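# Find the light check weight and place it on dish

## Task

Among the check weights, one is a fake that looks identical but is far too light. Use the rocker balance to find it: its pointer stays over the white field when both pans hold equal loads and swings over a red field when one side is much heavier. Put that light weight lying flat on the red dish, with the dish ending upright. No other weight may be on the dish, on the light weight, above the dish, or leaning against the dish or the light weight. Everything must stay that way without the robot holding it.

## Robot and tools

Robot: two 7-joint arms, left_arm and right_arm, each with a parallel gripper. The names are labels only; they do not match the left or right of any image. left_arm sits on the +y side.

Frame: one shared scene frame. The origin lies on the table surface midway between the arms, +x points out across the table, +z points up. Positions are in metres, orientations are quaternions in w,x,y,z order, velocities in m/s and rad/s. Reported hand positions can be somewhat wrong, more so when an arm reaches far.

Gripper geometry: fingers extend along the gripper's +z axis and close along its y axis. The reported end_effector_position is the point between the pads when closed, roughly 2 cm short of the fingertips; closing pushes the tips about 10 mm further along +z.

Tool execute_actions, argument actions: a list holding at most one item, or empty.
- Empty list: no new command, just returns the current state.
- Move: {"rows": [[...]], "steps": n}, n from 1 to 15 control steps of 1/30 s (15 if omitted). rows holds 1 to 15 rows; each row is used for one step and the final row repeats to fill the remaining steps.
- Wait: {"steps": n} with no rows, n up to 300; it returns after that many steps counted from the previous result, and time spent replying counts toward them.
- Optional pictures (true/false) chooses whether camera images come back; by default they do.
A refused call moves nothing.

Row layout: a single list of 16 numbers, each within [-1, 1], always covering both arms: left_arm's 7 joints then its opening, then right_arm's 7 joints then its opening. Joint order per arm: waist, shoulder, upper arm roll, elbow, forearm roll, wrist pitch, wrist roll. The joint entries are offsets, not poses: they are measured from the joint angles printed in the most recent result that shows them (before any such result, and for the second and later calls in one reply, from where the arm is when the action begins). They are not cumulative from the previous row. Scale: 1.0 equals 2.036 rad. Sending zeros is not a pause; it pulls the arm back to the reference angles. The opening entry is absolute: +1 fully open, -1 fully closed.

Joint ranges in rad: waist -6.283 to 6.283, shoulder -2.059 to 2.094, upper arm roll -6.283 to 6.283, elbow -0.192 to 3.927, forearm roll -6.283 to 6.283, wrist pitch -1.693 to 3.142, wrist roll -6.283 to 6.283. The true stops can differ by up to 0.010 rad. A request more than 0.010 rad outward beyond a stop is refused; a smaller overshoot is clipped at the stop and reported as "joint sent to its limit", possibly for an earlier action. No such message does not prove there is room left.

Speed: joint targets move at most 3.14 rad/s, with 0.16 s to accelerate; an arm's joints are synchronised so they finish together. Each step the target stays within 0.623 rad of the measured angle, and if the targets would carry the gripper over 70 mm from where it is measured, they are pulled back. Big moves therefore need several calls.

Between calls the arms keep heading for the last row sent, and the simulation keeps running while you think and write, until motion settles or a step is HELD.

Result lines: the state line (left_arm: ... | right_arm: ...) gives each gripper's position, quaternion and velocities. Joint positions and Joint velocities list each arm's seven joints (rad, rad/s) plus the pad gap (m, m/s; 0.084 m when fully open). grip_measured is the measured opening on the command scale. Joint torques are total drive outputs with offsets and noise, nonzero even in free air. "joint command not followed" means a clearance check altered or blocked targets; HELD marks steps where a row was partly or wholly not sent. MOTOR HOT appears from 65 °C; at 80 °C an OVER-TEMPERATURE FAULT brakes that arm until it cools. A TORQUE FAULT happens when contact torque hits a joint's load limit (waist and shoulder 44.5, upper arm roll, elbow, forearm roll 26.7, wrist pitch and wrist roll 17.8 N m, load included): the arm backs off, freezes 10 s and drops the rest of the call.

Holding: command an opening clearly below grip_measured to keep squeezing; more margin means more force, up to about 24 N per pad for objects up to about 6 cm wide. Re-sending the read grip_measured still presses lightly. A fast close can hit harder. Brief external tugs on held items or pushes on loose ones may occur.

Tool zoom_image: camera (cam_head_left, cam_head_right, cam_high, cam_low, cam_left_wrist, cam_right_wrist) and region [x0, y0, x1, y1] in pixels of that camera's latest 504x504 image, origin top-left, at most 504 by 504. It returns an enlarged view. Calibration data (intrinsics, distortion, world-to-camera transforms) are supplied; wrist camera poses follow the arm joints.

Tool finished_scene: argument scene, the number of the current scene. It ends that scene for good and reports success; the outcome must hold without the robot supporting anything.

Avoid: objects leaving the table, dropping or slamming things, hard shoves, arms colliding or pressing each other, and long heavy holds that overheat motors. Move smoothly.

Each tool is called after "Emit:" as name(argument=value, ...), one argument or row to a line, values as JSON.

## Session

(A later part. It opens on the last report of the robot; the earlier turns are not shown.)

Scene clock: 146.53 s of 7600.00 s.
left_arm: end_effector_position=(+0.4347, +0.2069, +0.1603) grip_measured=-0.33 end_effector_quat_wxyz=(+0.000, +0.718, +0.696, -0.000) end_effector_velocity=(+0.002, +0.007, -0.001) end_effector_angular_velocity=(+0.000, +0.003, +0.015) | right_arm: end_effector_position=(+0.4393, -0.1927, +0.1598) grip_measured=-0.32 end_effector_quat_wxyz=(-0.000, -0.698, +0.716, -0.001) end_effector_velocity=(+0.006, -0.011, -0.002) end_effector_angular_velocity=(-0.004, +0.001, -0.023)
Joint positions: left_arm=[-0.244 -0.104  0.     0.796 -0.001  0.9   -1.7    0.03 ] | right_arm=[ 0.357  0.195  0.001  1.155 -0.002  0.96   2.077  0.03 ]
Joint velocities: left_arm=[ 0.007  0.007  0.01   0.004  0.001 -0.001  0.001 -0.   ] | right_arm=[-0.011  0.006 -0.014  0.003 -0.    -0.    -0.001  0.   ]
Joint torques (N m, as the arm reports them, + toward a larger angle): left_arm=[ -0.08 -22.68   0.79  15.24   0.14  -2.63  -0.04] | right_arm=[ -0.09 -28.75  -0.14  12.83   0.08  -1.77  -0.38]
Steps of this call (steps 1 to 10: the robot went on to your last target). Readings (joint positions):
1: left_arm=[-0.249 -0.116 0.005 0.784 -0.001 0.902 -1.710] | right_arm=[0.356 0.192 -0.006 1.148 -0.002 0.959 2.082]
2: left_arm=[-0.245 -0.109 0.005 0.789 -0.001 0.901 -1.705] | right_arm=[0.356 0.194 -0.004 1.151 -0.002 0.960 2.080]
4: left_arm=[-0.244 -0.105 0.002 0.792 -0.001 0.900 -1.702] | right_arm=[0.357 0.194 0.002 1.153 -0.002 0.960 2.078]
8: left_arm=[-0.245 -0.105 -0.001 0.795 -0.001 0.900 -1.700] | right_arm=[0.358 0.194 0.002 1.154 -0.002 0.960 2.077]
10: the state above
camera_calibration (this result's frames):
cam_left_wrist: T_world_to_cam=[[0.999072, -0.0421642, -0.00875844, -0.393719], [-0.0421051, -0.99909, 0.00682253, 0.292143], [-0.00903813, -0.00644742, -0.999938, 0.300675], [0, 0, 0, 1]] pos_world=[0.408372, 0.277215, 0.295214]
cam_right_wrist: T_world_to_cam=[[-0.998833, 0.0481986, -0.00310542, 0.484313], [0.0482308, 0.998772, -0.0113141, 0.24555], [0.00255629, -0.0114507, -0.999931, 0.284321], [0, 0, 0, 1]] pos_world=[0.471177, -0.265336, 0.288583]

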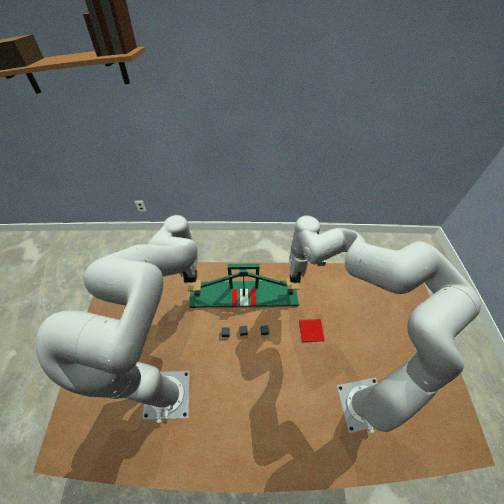

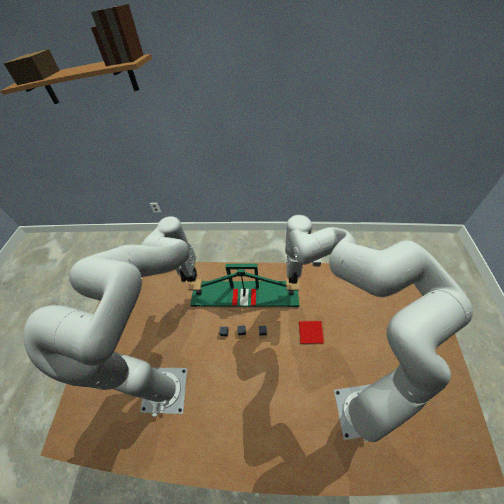

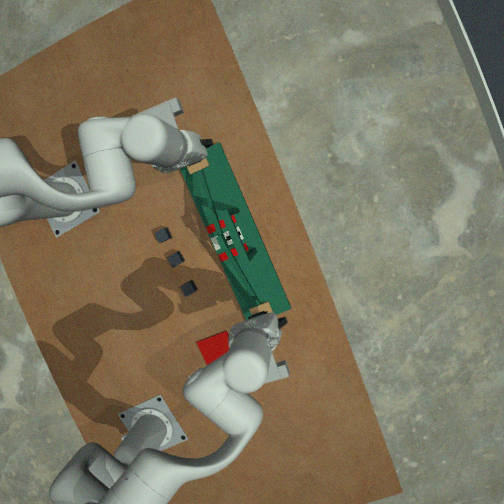

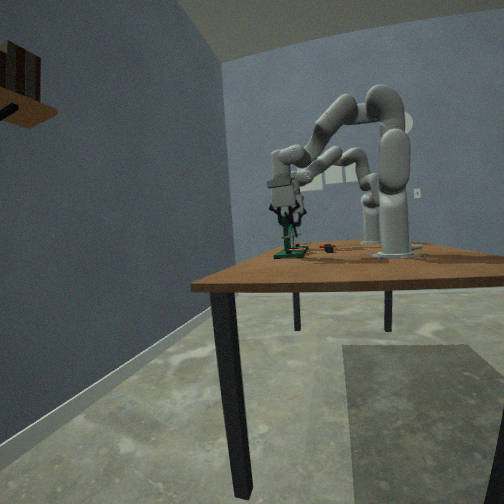

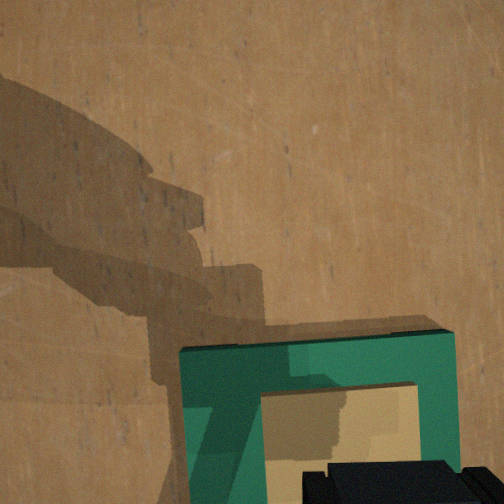

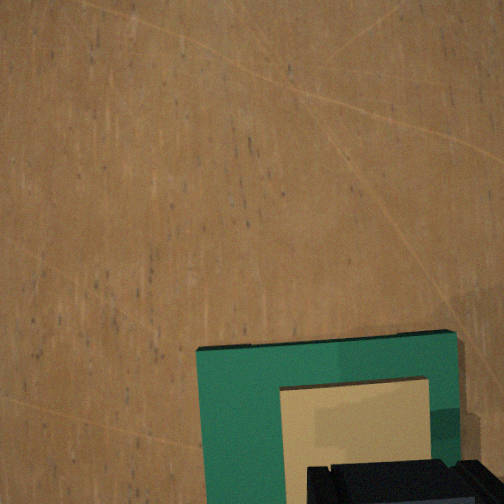

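Emit:
execute_actions(
  actions=[
    {"rows":[[-0.005,0.0335,0,-0.0274,0,-0.061,-0.005,-0.7,0.0035,0.023,0,-0.030,0,-0.053,0.004,-0.7]],"steps":15},
  ],
)

Emit:
zoom_image(
  camera="cam_low",
  region=[240, 180, 340, 265],
)

Scene clock: 162.40 s of 7600.00 s.
left_arm: end_effector_position=(+0.4330, +0.2030, +0.1202) grip_measured=-0.33 end_effector_quat_wxyz=(+0.000, +0.718, +0.696, -0.000) end_effector_velocity=(+0.000, -0.000, +0.000) end_effector_angular_velocity=(-0.001, -0.002, +0.001) | right_arm: end_effector_position=(+0.4345, -0.1909, +0.1202) grip_measured=-0.33 end_effector_quat_wxyz=(-0.000, -0.698, +0.716, -0.000) end_effector_velocity=(+0.001, -0.001, -0.000) end_effector_angular_velocity=(-0.000, -0.001, -0.003)
Joint positions: left_arm=[-0.254 -0.036  0.     0.74  -0.001  0.776 -1.71   0.03 ] | right_arm=[ 0.364  0.242  0.001  1.094 -0.002  0.852  2.085  0.03 ]
Joint velocities: left_arm=[-0.    -0.    -0.    -0.    -0.    -0.002 -0.001  0.   ] | right_arm=[-0.     0.    -0.003 -0.001 -0.    -0.002  0.001 -0.   ]
Joint torques (N m, as the arm reports them, + toward a larger angle): left_arm=[ -0.06 -23.84   1.08  14.39  -0.1   -2.72   0.12] | right_arm=[ -0.7  -29.08  -0.94  12.4   -0.09  -1.81  -0.48]
Steps of this call (steps 1 to 30: the robot went on to your last target; steps 31 to 90: nothing new was sent; then 12.37 s passed at rest; steps 91 to 105: all 15 steps of this action). Readings (joint positions):
91: left_arm=[-0.243 -0.103 0.001 0.796 -0.001 0.899 -1.700] | right_arm=[0.356 0.196 0.000 1.155 -0.002 0.960 2.077]
92: left_arm=[-0.244 -0.101 0.001 0.795 -0.001 0.892 -1.701] | right_arm=[0.356 0.197 -0.000 1.153 -0.002 0.953 2.078]
94: left_arm=[-0.248 -0.077 0.001 0.777 -0.001 0.841 -1.705] | right_arm=[0.359 0.214 -0.001 1.131 -0.002 0.904 2.081]
98: left_arm=[-0.254 -0.037 -0.000 0.739 -0.001 0.782 -1.710] | right_arm=[0.364 0.243 0.001 1.093 -0.002 0.858 2.085]
105: the state above
camera_calibration (this result's frames):
cam_left_wrist: T_world_to_cam=[[0.99908, -0.0420201, -0.00858597, -0.392592], [-0.0419626, -0.999096, 0.0067662, 0.288364], [-0.00886252, -0.00639968, -0.99994, 0.260498], [0, 0, 0, 1]] pos_world=[0.40664, 0.273273, 0.255161]
cam_right_wrist: T_world_to_cam=[[-0.998808, 0.0487419, -0.00270649, 0.479307], [0.0487694, 0.998747, -0.0112201, 0.24326], [0.00215621, -0.0113388, -0.999933, 0.244938], [0, 0, 0, 1]] pos_world=[0.466344, -0.263541, 0.248948]

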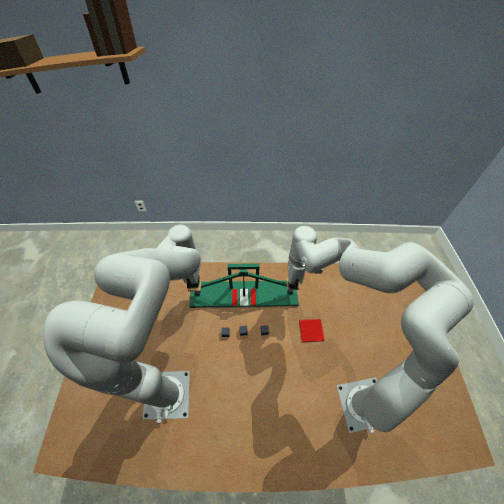

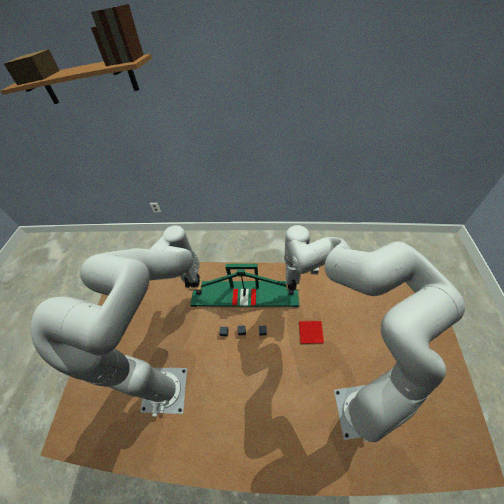

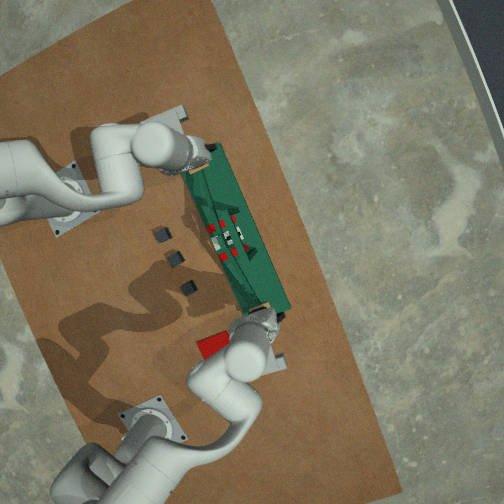

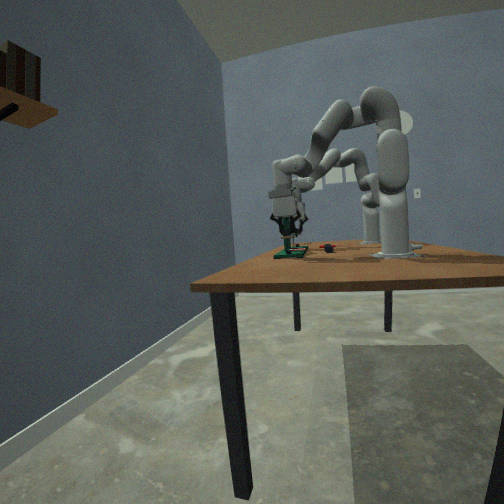

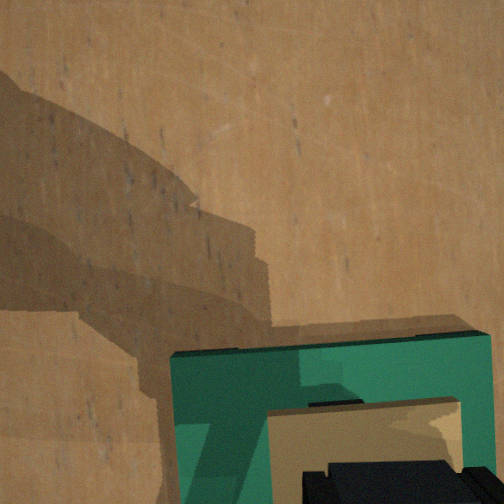

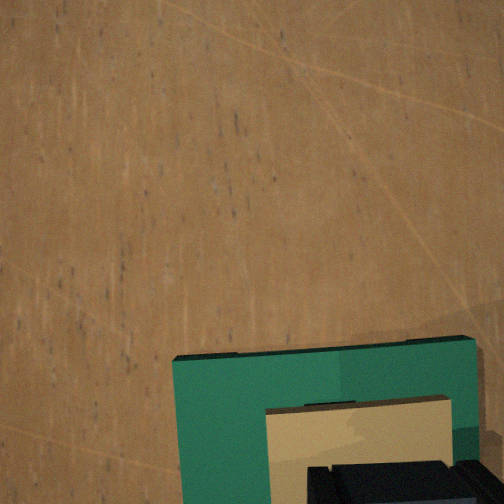

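Region (240, 180, 340, 265) of cam_low's 504x504 image, scaled by 5.040, with more detail than that image has; it fills the top 428 rows of this view, and the rest is white.

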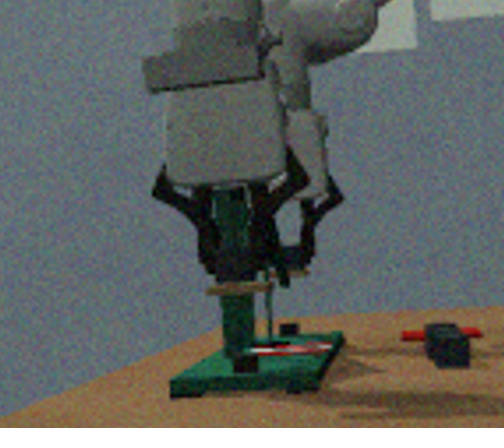

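Emit:
execute_actions(
  actions=[
    {"rows":[[0,0.0042,0,-0.0034,0,-0.0076,0,-0.7,0,0.0035,0,-0.0029,0,-0.0064,0,-0.7]],"steps":10},
  ],
)

Emit:
zoom_image(
  camera="cam_low",
  region=[260, 200, 330, 265],
)

Scene clock: 173.60 s of 7600.00 s.
left_arm: end_effector_position=(+0.4339, +0.2029, +0.1176) grip_measured=-0.33 end_effector_quat_wxyz=(+0.002, +0.718, +0.696, +0.001) end_effector_velocity=(+0.000, +0.000, -0.002) end_effector_angular_velocity=(-0.001, -0.000, +0.002) | right_arm: end_effector_position=(+0.4354, -0.1907, +0.1180) grip_measured=-0.33 end_effector_quat_wxyz=(+0.002, -0.698, +0.716, -0.001) end_effector_velocity=(+0.001, +0.002, -0.003) end_effector_angular_velocity=(+0.005, -0.004, -0.001)
Joint positions: left_arm=[-0.254 -0.031  0.     0.736 -0.001  0.762 -1.71   0.03 ] | right_arm=[ 0.364  0.245  0.001  1.09  -0.002  0.841  2.085  0.03 ]
Joint velocities: left_arm=[ 0.001  0.004  0.    -0.002 -0.001 -0.007 -0.     0.   ] | right_arm=[ 0.001  0.005  0.    -0.003  0.003 -0.014  0.     0.   ]
Joint torques (N m, as the arm reports them, + toward a larger angle): left_arm=[ -0.11 -10.65   0.84   9.7    0.15  -4.94   0.15] | right_arm=[ -0.24 -16.47  -0.03   8.88   0.19  -3.25  -0.43]
Steps of this call (steps 1 to 15: the robot went on to your last target; steps 16 to 90: nothing new was sent; then 7.87 s passed at rest; steps 91 to 100: all 10 steps of this action). Readings (joint positions):
91: left_arm=[-0.254 -0.036 0.000 0.740 -0.001 0.775 -1.710] | right_arm=[0.364 0.242 0.001 1.094 -0.002 0.852 2.085]
92: left_arm=[-0.254 -0.035 0.000 0.739 -0.001 0.772 -1.710] | right_arm=[0.364 0.243 0.001 1.093 -0.002 0.849 2.085]
94: left_arm=[-0.254 -0.032 0.000 0.737 -0.001 0.765 -1.710] | right_arm=[0.364 0.245 0.001 1.091 -0.002 0.843 2.085]
98: left_arm=[-0.254 -0.031 0.000 0.736 -0.001 0.762 -1.710] | right_arm=[0.364 0.245 0.001 1.090 -0.002 0.842 2.085]
100: the state above
camera_calibration (this result's frames):
cam_left_wrist: T_world_to_cam=[[0.99911, -0.0419774, -0.00407948, -0.394049], [-0.0419467, -0.999093, 0.00735117, 0.288207], [-0.00438436, -0.00717351, -0.999965, 0.256066], [0, 0, 0, 1]] pos_world=[0.40691, 0.273242, 0.25233]
cam_right_wrist: T_world_to_cam=[[-0.998769, 0.0491557, -0.00658367, 0.480708], [0.0492145, 0.998747, -0.00909449, 0.242596], [0.00612838, -0.00940731, -0.999937, 0.241371], [0, 0, 0, 1]] pos_world=[0.466698, -0.26365, 0.246727]

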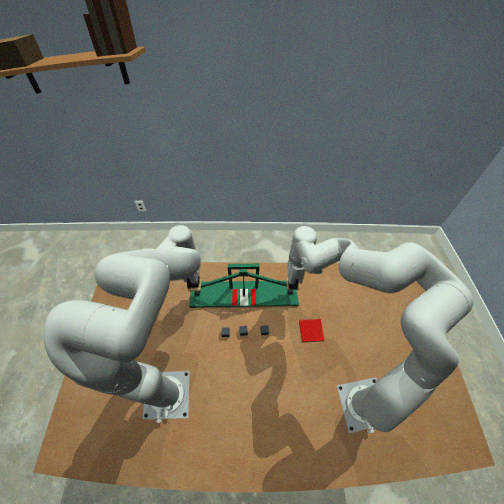

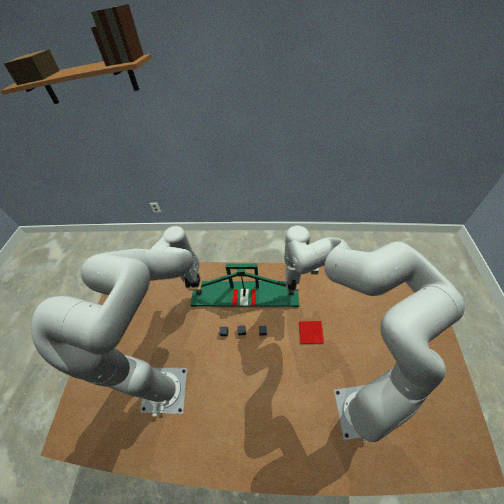

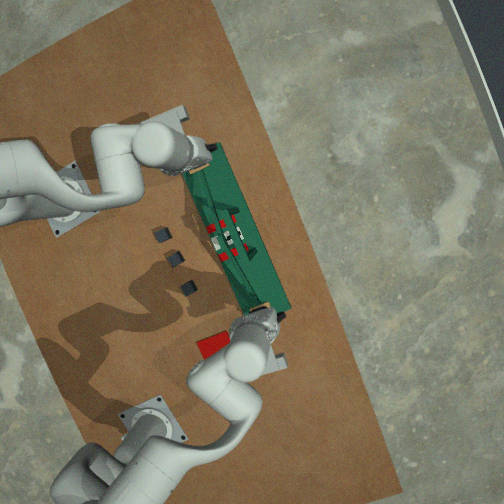

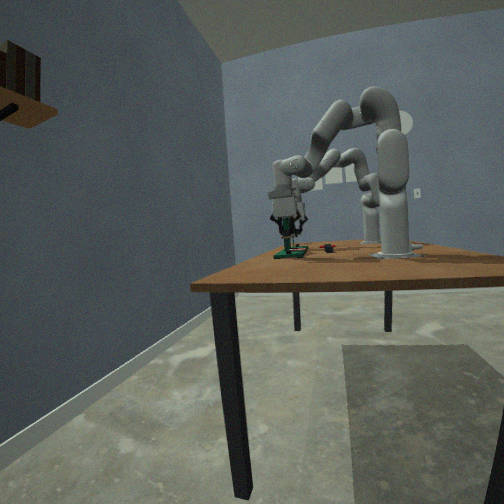

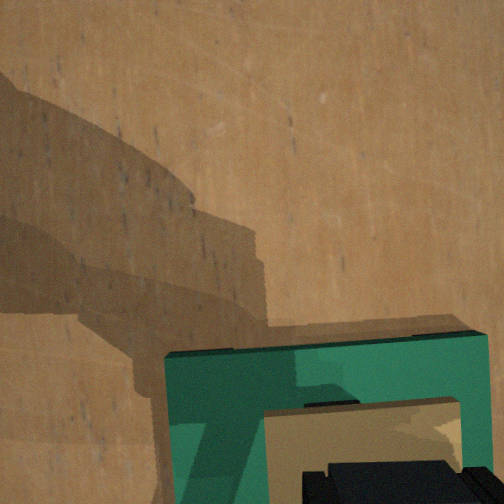

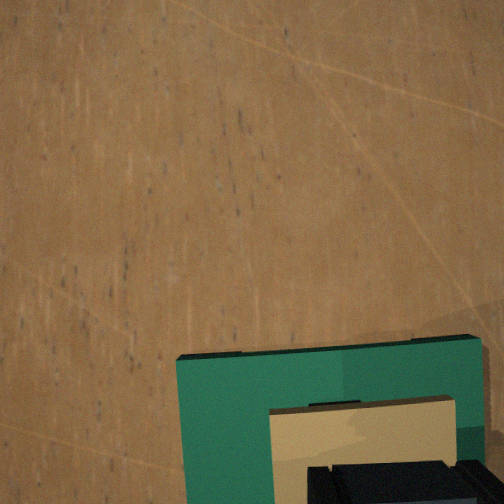

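Region (260, 200, 330, 265) of cam_low's 504x504 image, scaled by 7.200, with more detail than that image has; it fills the top 468 rows of this view, and the rest is white.

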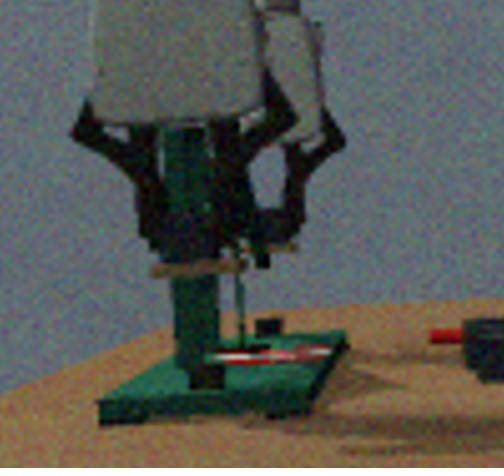

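Emit:
execute_actions(
  actions=[
    {"rows":[[0,-0.001,0,0,0,0,0,-0.6,0,-0.001,0,0,0,0,0,-0.6],[0,-0.001,0,0,0,0,0,-0.5,0,-0.001,0,0,0,0,0,-0.5],[0,-0.001,0,0,0,0,0,-0.4,0,-0.001,0,0,0,0,0,-0.4],[0,-0.001,0,0,0,0,0,-0.3,0,-0.001,0,0,0,0,0,-0.3],[0,-0.001,0,0,0,0,0,-0.2,0,-0.001,0,0,0,0,0,-0.2],[0,-0.001,0,0,0,0,0,-0.1,0,-0.001,0,0,0,0,0,-0.1],[0,-0.001,0,0,0,0,0,0.05,0,-0.001,0,0,0,0,0,0.05],[0,-0.001,0,0,0,0,0,0.2,0,-0.001,0,0,0,0,0,0.2],[0,-0.001,0,0,0,0,0,0.35,0,-0.001,0,0,0,0,0,0.35],[0,-0.001,0,0,0,0,0,0.5,0,-0.001,0,0,0,0,0,0.5]],"steps":12},
  ],
  pictures=false,
)

Emit:
execute_actions(
  actions=[
    {"rows":[[0,-0.034,0,0.027,0,0.061,0,0.5,0,-0.028,0,0.0235,0,0.0515,0,0.5]],"steps":15},
  ],
)

Emit:
zoom_image(
  camera="cam_high",
  region=[170, 140, 310, 330],
)

Scene clock: 183.57 s of 7600.00 s.
left_arm: end_effector_position=(+0.4311, +0.2043, +0.1148) grip_measured=+0.48 end_effector_quat_wxyz=(-0.001, +0.717, +0.697, -0.001) end_effector_velocity=(+0.026, -0.012, +0.029) end_effector_angular_velocity=(-0.015, -0.083, -0.017) | right_arm: end_effector_position=(+0.4329, -0.1929, +0.1144) grip_measured=+0.48 end_effector_quat_wxyz=(-0.003, -0.697, +0.717, +0.000) end_effector_velocity=(+0.027, +0.014, +0.037) end_effector_angular_velocity=(+0.046, -0.086, -0.001)
Joint positions: left_arm=[-0.253 -0.029  0.002  0.73  -0.001  0.763 -1.71   0.064] | right_arm=[ 0.363  0.248 -0.     1.084 -0.002  0.843  2.085  0.064]
Joint velocities: left_arm=[-0.006 -0.026 -0.012  0.049 -0.002 -0.01  -0.     0.02 ] | right_arm=[-0.    -0.033  0.     0.051  0.    -0.013  0.     0.025]
Joint torques (N m, as the arm reports them, + toward a larger angle): left_arm=[  0.09 -21.95   1.15  13.4    0.04  -2.47   0.1 ] | right_arm=[ -0.17 -27.81  -0.73  11.49   0.    -1.68  -0.46]
Steps of this call (steps 1 to 15: the robot went on to your last target; steps 16 to 90: nothing new was sent; then 6.57 s passed at rest; steps 91 to 102: all 12 steps of this action). Readings (joint positions):
91: left_arm=[-0.254 -0.028 0.000 0.734 -0.001 0.760 -1.710] | right_arm=[0.364 0.249 0.001 1.088 -0.002 0.839 2.085]
92: left_arm=[-0.254 -0.029 0.000 0.734 -0.001 0.761 -1.710] | right_arm=[0.364 0.248 0.001 1.088 -0.002 0.840 2.085]
94: left_arm=[-0.254 -0.030 0.000 0.733 -0.001 0.761 -1.710] | right_arm=[0.364 0.247 0.001 1.087 -0.002 0.840 2.085]
98: left_arm=[-0.253 -0.027 0.003 0.725 -0.000 0.764 -1.710] | right_arm=[0.364 0.250 0.001 1.080 -0.002 0.844 2.085]
102: the state above

Scene clock: 184.07 s of 7600.00 s.
left_arm: end_effector_position=(+0.4319, +0.2041, +0.1539) grip_measured=+0.49 end_effector_quat_wxyz=(-0.002, +0.717, +0.697, -0.002) end_effector_velocity=(+0.007, -0.002, +0.009) end_effector_angular_velocity=(-0.004, -0.022, -0.001) | right_arm: end_effector_position=(+0.4329, -0.1929, +0.1529) grip_measured=+0.49 end_effector_quat_wxyz=(-0.004, -0.697, +0.717, +0.000) end_effector_velocity=(+0.007, +0.003, +0.011) end_effector_angular_velocity=(+0.013, -0.024, -0.002)
Joint positions: left_arm=[-0.253 -0.098  0.002  0.784 -0.001  0.887 -1.71   0.065] | right_arm=[ 0.363  0.192 -0.     1.131 -0.002  0.948  2.085  0.065]
Joint velocities: left_arm=[-0.001 -0.006 -0.001  0.016 -0.    -0.001  0.001  0.   ] | right_arm=[-0.001 -0.009 -0.     0.015  0.    -0.003  0.     0.   ]
Joint torques (N m, as the arm reports them, + toward a larger angle): left_arm=[  0.14 -21.72   1.03  14.21   0.31  -2.54   0.33] | right_arm=[ -0.49 -27.42  -0.94  12.12   0.03  -1.65  -0.37]
Steps of this call (steps 1 to 15: all 15 steps of this action). Readings (joint positions):
1: left_arm=[-0.254 -0.030 0.001 0.732 -0.001 0.763 -1.710] | right_arm=[0.363 0.246 -0.000 1.086 -0.002 0.843 2.085]
2: left_arm=[-0.254 -0.033 0.001 0.735 -0.001 0.769 -1.710] | right_arm=[0.363 0.244 -0.000 1.089 -0.002 0.849 2.085]
4: left_arm=[-0.254 -0.057 0.001 0.751 -0.001 0.821 -1.710] | right_arm=[0.363 0.223 0.000 1.104 -0.002 0.897 2.085]
8: left_arm=[-0.253 -0.099 0.002 0.789 -0.000 0.880 -1.710] | right_arm=[0.363 0.189 -0.001 1.136 -0.002 0.942 2.085]
15: the state above
camera_calibration (this result's frames):
cam_left_wrist: T_world_to_cam=[[0.999089, -0.0401465, -0.0145057, -0.39064], [-0.0400645, -0.99918, 0.00589803, 0.288554], [-0.0147306, -0.00531149, -0.999877, 0.296489], [0, 0, 0, 1]] pos_world=[0.406212, 0.274209, 0.289084]
cam_right_wrist: T_world_to_cam=[[-0.99872, 0.0504399, 0.00377536, 0.477238], [0.0503743, 0.998605, -0.0158257, 0.245656], [-0.00456834, -0.0156153, -0.999868, 0.27968], [0, 0, 0, 1]] pos_world=[0.46553, -0.265018, 0.281729]

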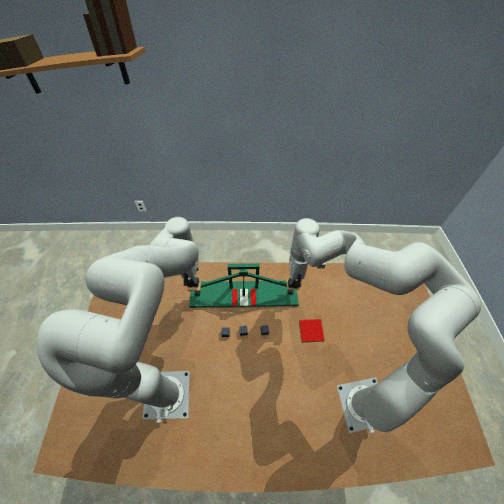

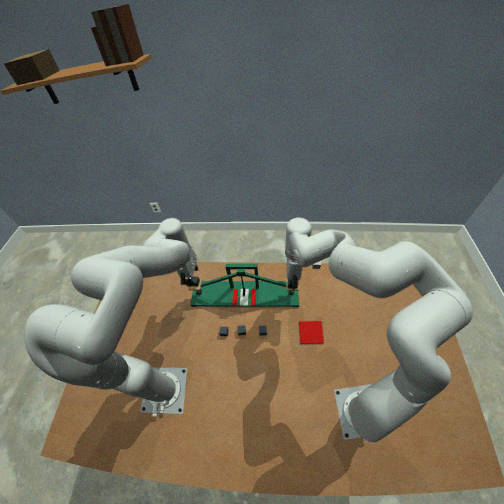

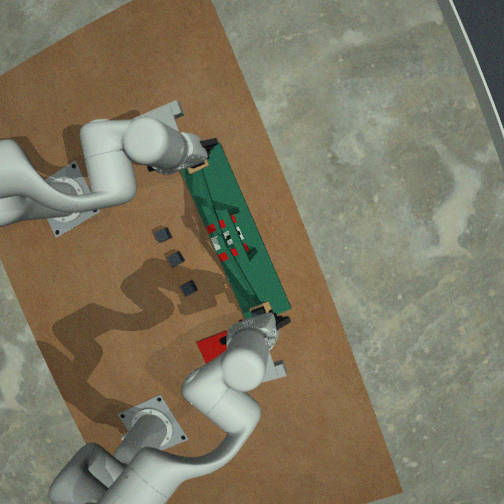

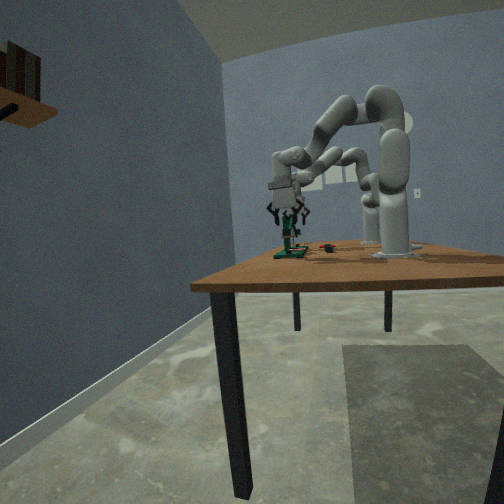

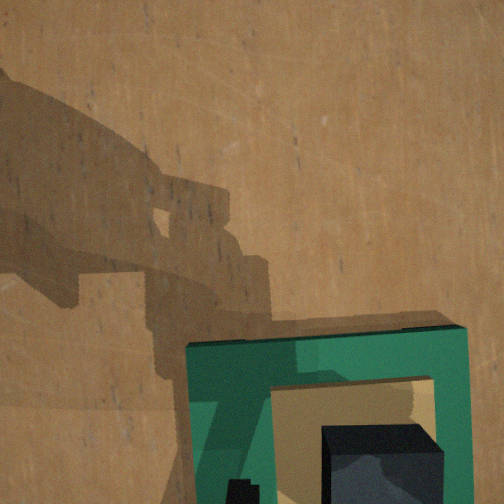

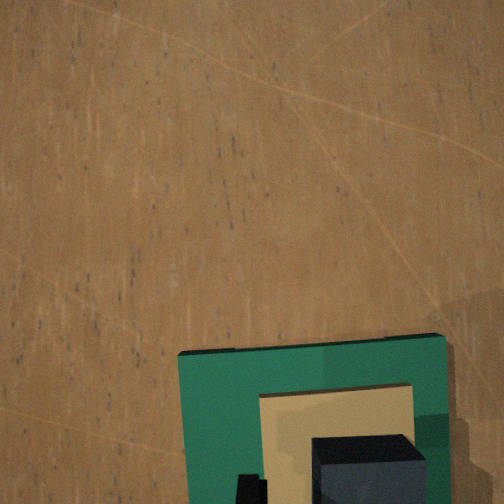

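Region (170, 140, 310, 330) of cam_high's 504x504 image, scaled by 2.653, with more detail than that image has; it fills the left 371 columns of this view, and the rest is white.

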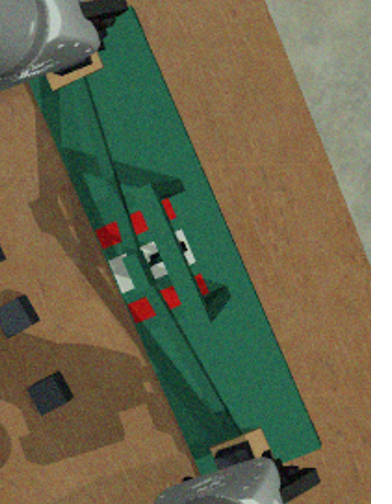

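Emit:
execute_actions(
  actions=[
    {"steps":30},
  ],
)

Emit:
zoom_image(
  camera="cam_head_left",
  region=[170, 240, 330, 320],
)

Scene clock: 194.17 s of 7600.00 s.
left_arm: end_effector_position=(+0.4325, +0.2040, +0.1548) grip_measured=+0.49 end_effector_quat_wxyz=(-0.001, +0.717, +0.697, -0.001) end_effector_velocity=(-0.001, +0.000, -0.001) end_effector_angular_velocity=(-0.000, +0.003, +0.001) | right_arm: end_effector_position=(+0.4335, -0.1926, +0.1539) grip_measured=+0.49 end_effector_quat_wxyz=(-0.003, -0.697, +0.717, -0.000) end_effector_velocity=(-0.001, +0.001, -0.000) end_effector_angular_velocity=(-0.000, +0.001, +0.002)
Joint positions: left_arm=[-0.253 -0.099  0.002  0.785 -0.001  0.887 -1.71   0.065] | right_arm=[ 0.363  0.191 -0.     1.132 -0.002  0.948  2.085  0.065]
Joint velocities: left_arm=[ 0.     0.     0.    -0.002 -0.001  0.    -0.    -0.   ] | right_arm=[ 0.001 -0.     0.001 -0.     0.     0.001  0.    -0.   ]
Joint torques (N m, as the arm reports them, + toward a larger angle): left_arm=[  0.19 -21.87   0.99  14.49   0.24  -2.61   0.17] | right_arm=[ -0.63 -27.43  -0.84  12.43   0.21  -1.57  -0.42]
Steps of this call (steps 1 to 15: the robot went on to your last target; steps 16 to 110: nothing new was sent; then 6.43 s passed at rest). Readings (joint positions):
1: left_arm=[-0.253 -0.098 0.002 0.785 -0.001 0.887 -1.710] | right_arm=[0.363 0.191 -0.000 1.131 -0.002 0.948 2.085]
2: left_arm=[-0.253 -0.098 0.002 0.785 -0.001 0.887 -1.710] | right_arm=[0.363 0.191 -0.000 1.132 -0.002 0.948 2.085]
4: left_arm=[-0.253 -0.098 0.002 0.785 -0.001 0.887 -1.710] | right_arm=[0.363 0.191 -0.000 1.132 -0.002 0.948 2.085]
8: left_arm=[-0.253 -0.098 0.002 0.785 -0.001 0.887 -1.710] | right_arm=[0.363 0.191 -0.000 1.132 -0.002 0.948 2.085]
110: the state above
All arms were judged still, so your last target was given up. Only a new action makes them travel on or press farther. Fingers that are still opening or closing keep moving.
camera_calibration (this result's frames):
cam_left_wrist: T_world_to_cam=[[0.999114, -0.0402364, -0.0123295, -0.391574], [-0.0401626, -0.999174, 0.00617452, 0.288433], [-0.0125678, -0.00567386, -0.999905, 0.296519], [0, 0, 0, 1]] pos_world=[0.406538, 0.274122, 0.289882]
cam_right_wrist: T_world_to_cam=[[-0.998723, 0.0504952, 0.00172109, 0.478109], [0.0504648, 0.998619, -0.0146101, 0.245158], [-0.00245645, -0.0145046, -0.999892, 0.280039], [0, 0, 0, 1]] pos_world=[0.465815, -0.264899, 0.282767]

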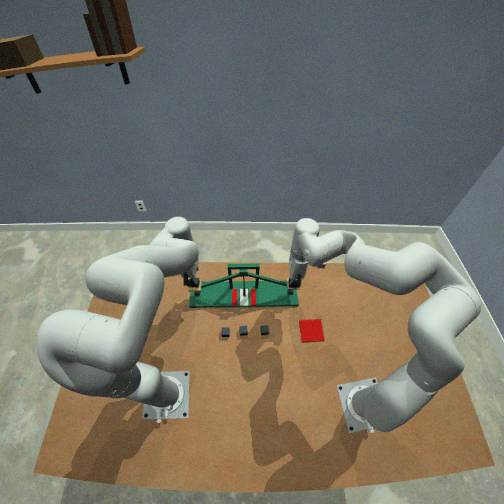

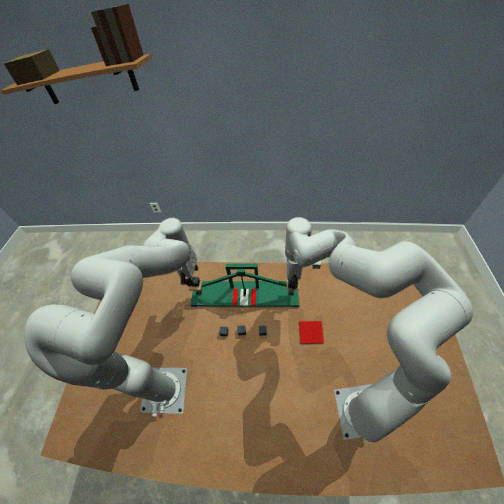

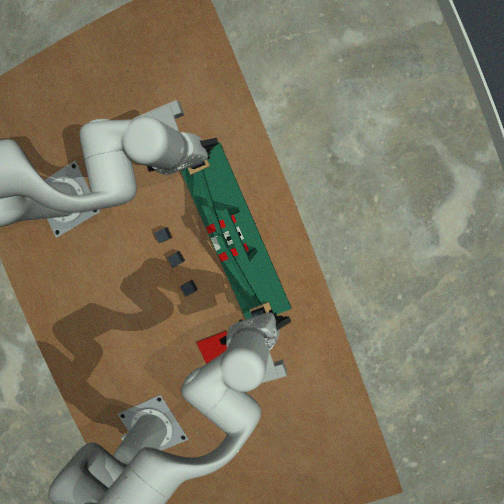

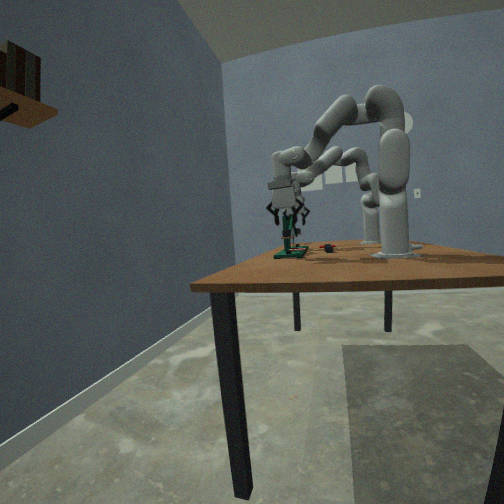

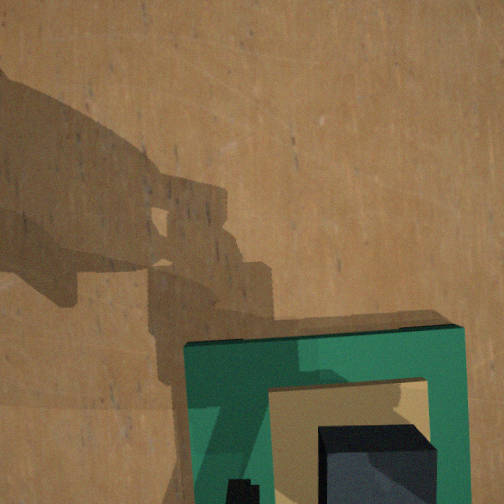

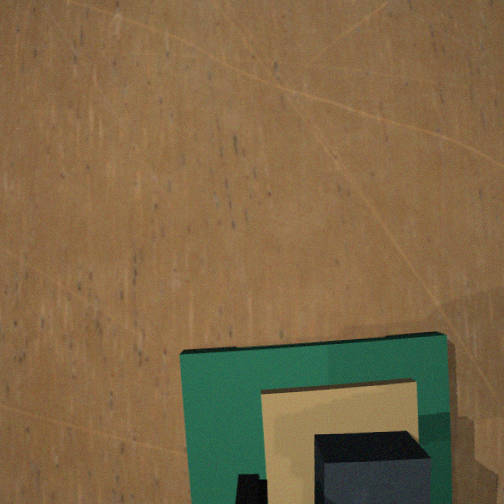

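Region (170, 240, 330, 320) of cam_head_left's 504x504 image, scaled by 3.150, with more detail than that image has.

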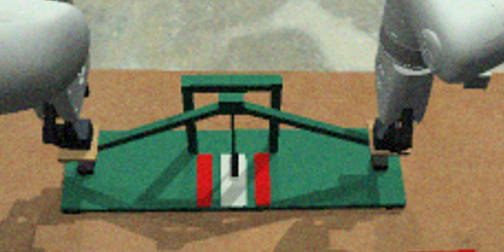

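Emit:
execute_actions(
  actions=[
    {"rows":[[-0.260,-0.152,0,-0.197,0,-0.046,-0.261,1,0.201,-0.0555,0,-0.1254,0,-0.0734,0.2,1]],"steps":15},
  ],
  pictures=false,
)

Emit:
execute_actions(
  actions=[
    {"steps":12},
  ],
)

Scene clock: 228.17 s of 7600.00 s.
left_arm: end_effector_position=(+0.2791, +0.0828, +0.1248) grip_measured=+1.00 end_effector_quat_wxyz=(-0.001, +0.718, +0.696, -0.000) end_effector_velocity=(-0.353, -0.125, -0.093) end_effector_angular_velocity=(+0.030, +0.023, -0.061) | right_arm: end_effector_position=(+0.2738, -0.0772, +0.1212) grip_measured=+1.00 end_effector_quat_wxyz=(-0.001, -0.702, +0.712, -0.001) end_effector_velocity=(-0.199, +0.084, -0.039) end_effector_angular_velocity=(-0.015, +0.018, +0.098)
Joint positions: left_arm=[-0.728 -0.376 -0.     0.426 -0.001  0.804 -2.184  0.084] | right_arm=[ 0.758  0.083  0.006  0.887 -0.002  0.806  2.473  0.084]
Joint velocities: left_arm=[-0.961 -0.56  -0.027 -0.75  -0.002 -0.154 -0.925 -0.   ] | right_arm=[ 0.397 -0.096  0.06  -0.245  0.001 -0.125  0.358 -0.   ]
Joint torques (N m, as the arm reports them, + toward a larger angle): left_arm=[ 5.99 -6.2   4.98 16.71  0.23 -2.54  0.75] | right_arm=[-11.08 -22.92 -12.53  14.    -0.09  -1.59  -1.21]
Steps of this call (steps 1 to 90: nothing new was sent; then 30.50 s passed at rest; steps 91 to 105: all 15 steps of this action). Readings (joint positions):
91: left_arm=[-0.254 -0.099 0.002 0.785 -0.001 0.887 -1.711] | right_arm=[0.364 0.191 -0.000 1.132 -0.002 0.948 2.086]
92: left_arm=[-0.259 -0.102 0.003 0.782 -0.000 0.886 -1.717] | right_arm=[0.368 0.189 -0.002 1.129 -0.002 0.945 2.092]
94: left_arm=[-0.308 -0.132 0.010 0.743 -0.000 0.875 -1.772] | right_arm=[0.415 0.175 -0.011 1.098 -0.003 0.925 2.144]
98: left_arm=[-0.462 -0.220 -0.001 0.628 -0.001 0.850 -1.919] | right_arm=[0.550 0.140 0.003 1.017 -0.002 0.880 2.270]
105: the state above

Scene clock: 228.57 s of 7600.00 s.
left_arm: end_effector_position=(+0.2607, +0.0768, +0.1201) grip_measured=+1.00 end_effector_quat_wxyz=(-0.000, +0.716, +0.698, -0.001) end_effector_velocity=(-0.004, -0.000, -0.002) end_effector_angular_velocity=(+0.006, +0.002, -0.009) | right_arm: end_effector_position=(+0.2705, -0.0764, +0.1205) grip_measured=+1.00 end_effector_quat_wxyz=(+0.001, -0.698, +0.716, -0.001) end_effector_velocity=(-0.005, +0.002, -0.001) end_effector_angular_velocity=(-0.002, +0.001, +0.011)
Joint positions: left_arm=[-0.782 -0.407  0.002  0.385 -0.001  0.793 -2.242  0.084] | right_arm=[ 0.772  0.078 -0.001  0.877 -0.002  0.798  2.492  0.084]
Joint velocities: left_arm=[-0.006 -0.002 -0.006 -0.007  0.001  0.001 -0.003 -0.   ] | right_arm=[ 0.004 -0.001  0.007 -0.002 -0.001  0.     0.001  0.   ]
Joint torques (N m, as the arm reports them, + toward a larger angle): left_arm=[  0.47 -11.64   1.36  13.82  -0.09  -2.5    0.05] | right_arm=[ -1.06 -23.4   -1.07  11.42   0.31  -1.52  -0.38]
Steps of this call (steps 1 to 12: the robot went on to your last target). Readings (joint positions):
1: left_arm=[-0.754 -0.391 -0.002 0.405 -0.001 0.800 -2.210] | right_arm=[0.767 0.080 0.006 0.881 -0.002 0.803 2.482]
2: left_arm=[-0.769 -0.400 -0.002 0.393 -0.001 0.798 -2.224] | right_arm=[0.771 0.079 0.004 0.879 -0.002 0.801 2.487]
4: left_arm=[-0.779 -0.405 0.001 0.386 -0.001 0.795 -2.236] | right_arm=[0.770 0.078 -0.002 0.878 -0.002 0.799 2.490]
8: left_arm=[-0.781 -0.407 0.003 0.386 -0.001 0.793 -2.241] | right_arm=[0.770 0.078 -0.003 0.878 -0.002 0.798 2.492]
12: the state above
camera_calibration (this result's frames):
cam_left_wrist: T_world_to_cam=[[0.999273, -0.0366355, -0.0105287, -0.225955], [-0.0365677, -0.99931, 0.00656197, 0.153684], [-0.0107619, -0.00617219, -0.999923, 0.258482], [0, 0, 0, 1]] pos_world=[0.234193, 0.146895, 0.255075]
cam_right_wrist: T_world_to_cam=[[-0.998759, 0.0495828, -0.00464356, 0.31022], [0.0496268, 0.998719, -0.0098965, 0.136474], [0.00414691, -0.0101147, -0.99994, 0.246458], [0, 0, 0, 1]] pos_world=[0.30204, -0.149188, 0.249234]

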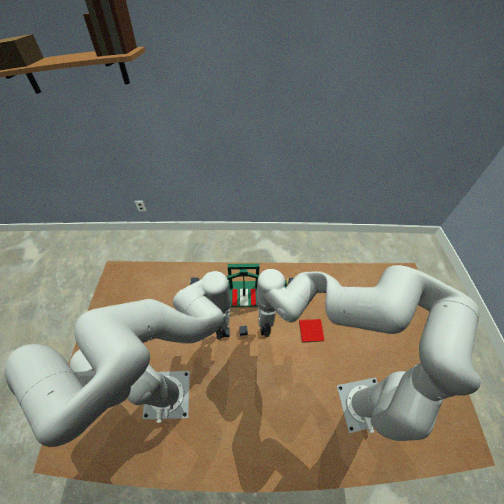

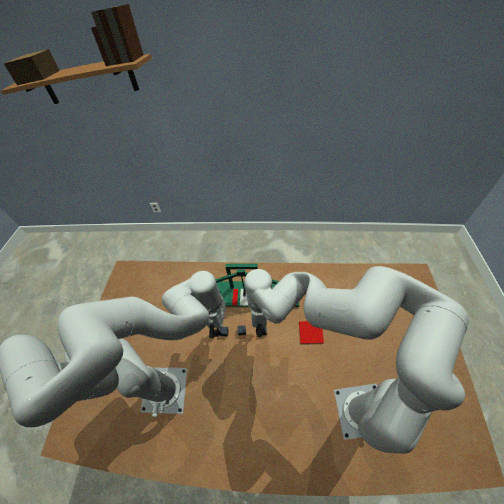

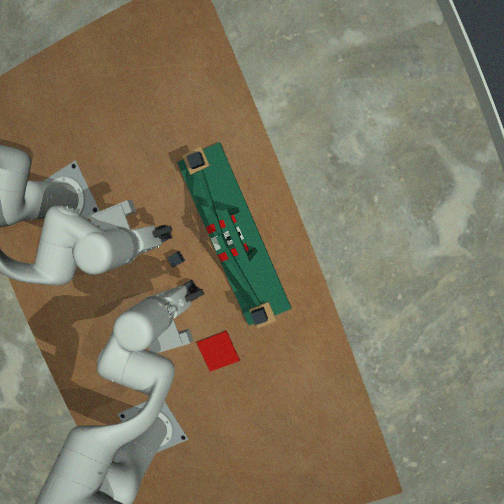

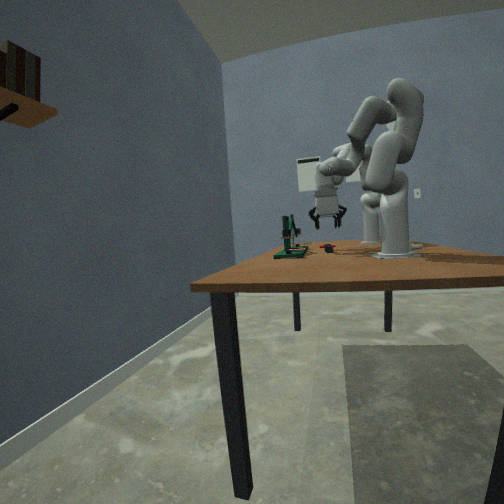

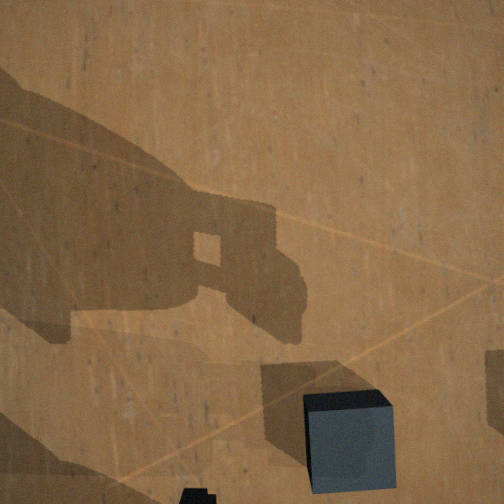

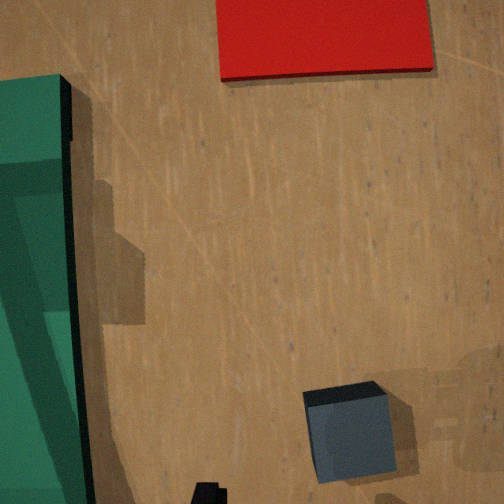

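Emit:
execute_actions(
  actions=[
    {"rows":[[0,0.1535,0,-0.036,0,-0.19,0,1,-0.002,0.098,0,-0.031,0,-0.1287,0,1]],"steps":15},
  ],
)

Scene clock: 238.17 s of 7600.00 s.
left_arm: end_effector_position=(+0.2624, +0.0756, +0.0293) grip_measured=+1.00 end_effector_quat_wxyz=(+0.001, +0.716, +0.698, -0.000) end_effector_velocity=(+0.014, -0.012, +0.009) end_effector_angular_velocity=(-0.034, -0.041, -0.000) | right_arm: end_effector_position=(+0.2715, -0.0779, +0.0302) grip_measured=+1.00 end_effector_quat_wxyz=(+0.003, -0.696, +0.718, -0.000) end_effector_velocity=(+0.002, +0.003, +0.003) end_effector_angular_velocity=(+0.012, -0.011, +0.001)
Joint positions: left_arm=[-0.782 -0.097  0.002  0.314 -0.001  0.408 -2.242  0.084] | right_arm=[ 0.768  0.275 -0.001  0.817 -0.002  0.537  2.492  0.084]
Joint velocities: left_arm=[-0.    -0.005 -0.001  0.018  0.    -0.03  -0.001 -0.   ] | right_arm=[ 0.    -0.005 -0.    -0.001 -0.001 -0.012 -0.    -0.   ]
Joint torques (N m, as the arm reports them, + toward a larger angle): left_arm=[  0.26 -15.33   0.94   9.11   0.26  -1.99   0.21] | right_arm=[ -0.54 -24.68  -0.9    8.96   0.09  -1.5   -0.42]
Steps of this call (steps 1 to 30: the robot went on to your last target; steps 31 to 90: nothing new was sent; then 6.10 s passed at rest; steps 91 to 105: all 15 steps of this action). Readings (joint positions):
91: left_arm=[-0.783 -0.408 0.002 0.384 -0.001 0.793 -2.242] | right_arm=[0.773 0.078 -0.000 0.877 -0.002 0.798 2.492]
92: left_arm=[-0.783 -0.404 0.002 0.384 -0.001 0.787 -2.242] | right_arm=[0.772 0.081 -0.000 0.876 -0.002 0.791 2.492]
94: left_arm=[-0.783 -0.361 0.001 0.377 -0.001 0.728 -2.242] | right_arm=[0.771 0.118 -0.000 0.869 -0.002 0.733 2.492]
98: left_arm=[-0.782 -0.169 0.002 0.328 -0.001 0.503 -2.242] | right_arm=[0.768 0.252 -0.001 0.818 -0.002 0.579 2.492]
105: the state above
camera_calibration (this result's frames):
cam_left_wrist: T_world_to_cam=[[0.999307, -0.0364966, -0.00735905, -0.228755], [-0.0364383, -0.999305, 0.00791111, 0.153053], [-0.00764266, -0.00763747, -0.999942, 0.167068], [0, 0, 0, 1]] pos_world=[0.235451, 0.145874, 0.164164]
cam_right_wrist: T_world_to_cam=[[-0.998556, 0.0532898, -0.00678387, 0.311151], [0.0533338, 0.998556, -0.00647478, 0.135954], [0.00642903, -0.00682724, -0.999956, 0.155789], [0, 0, 0, 1]] pos_world=[0.30245, -0.151275, 0.158773]

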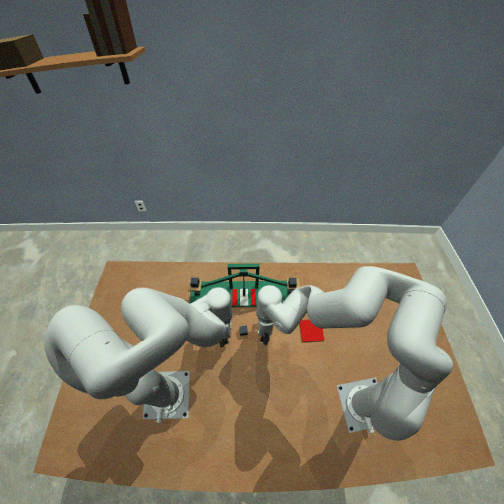

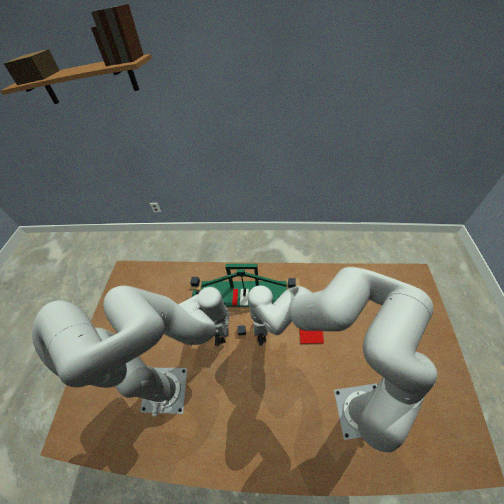

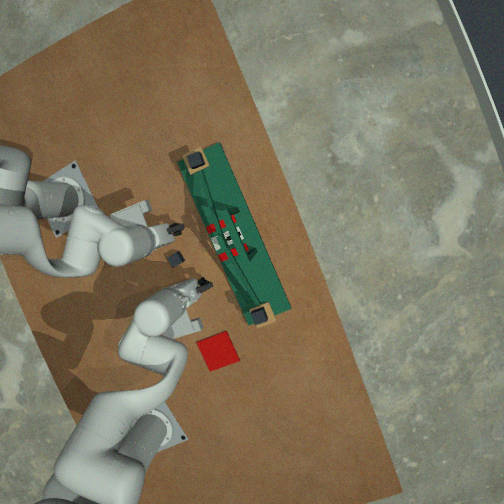

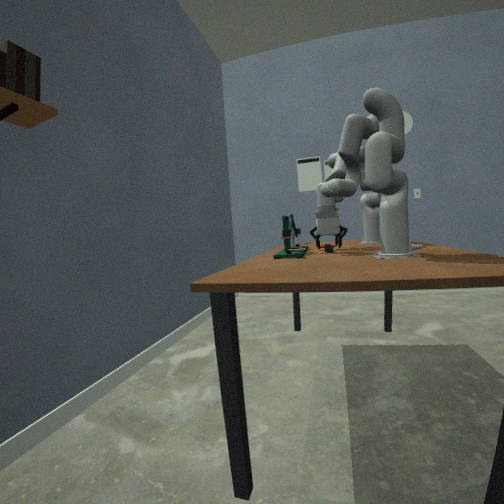

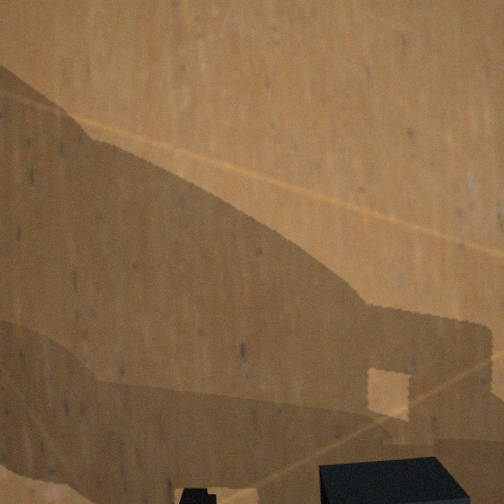

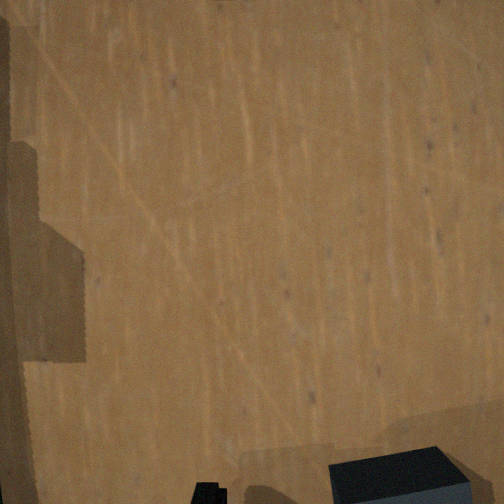

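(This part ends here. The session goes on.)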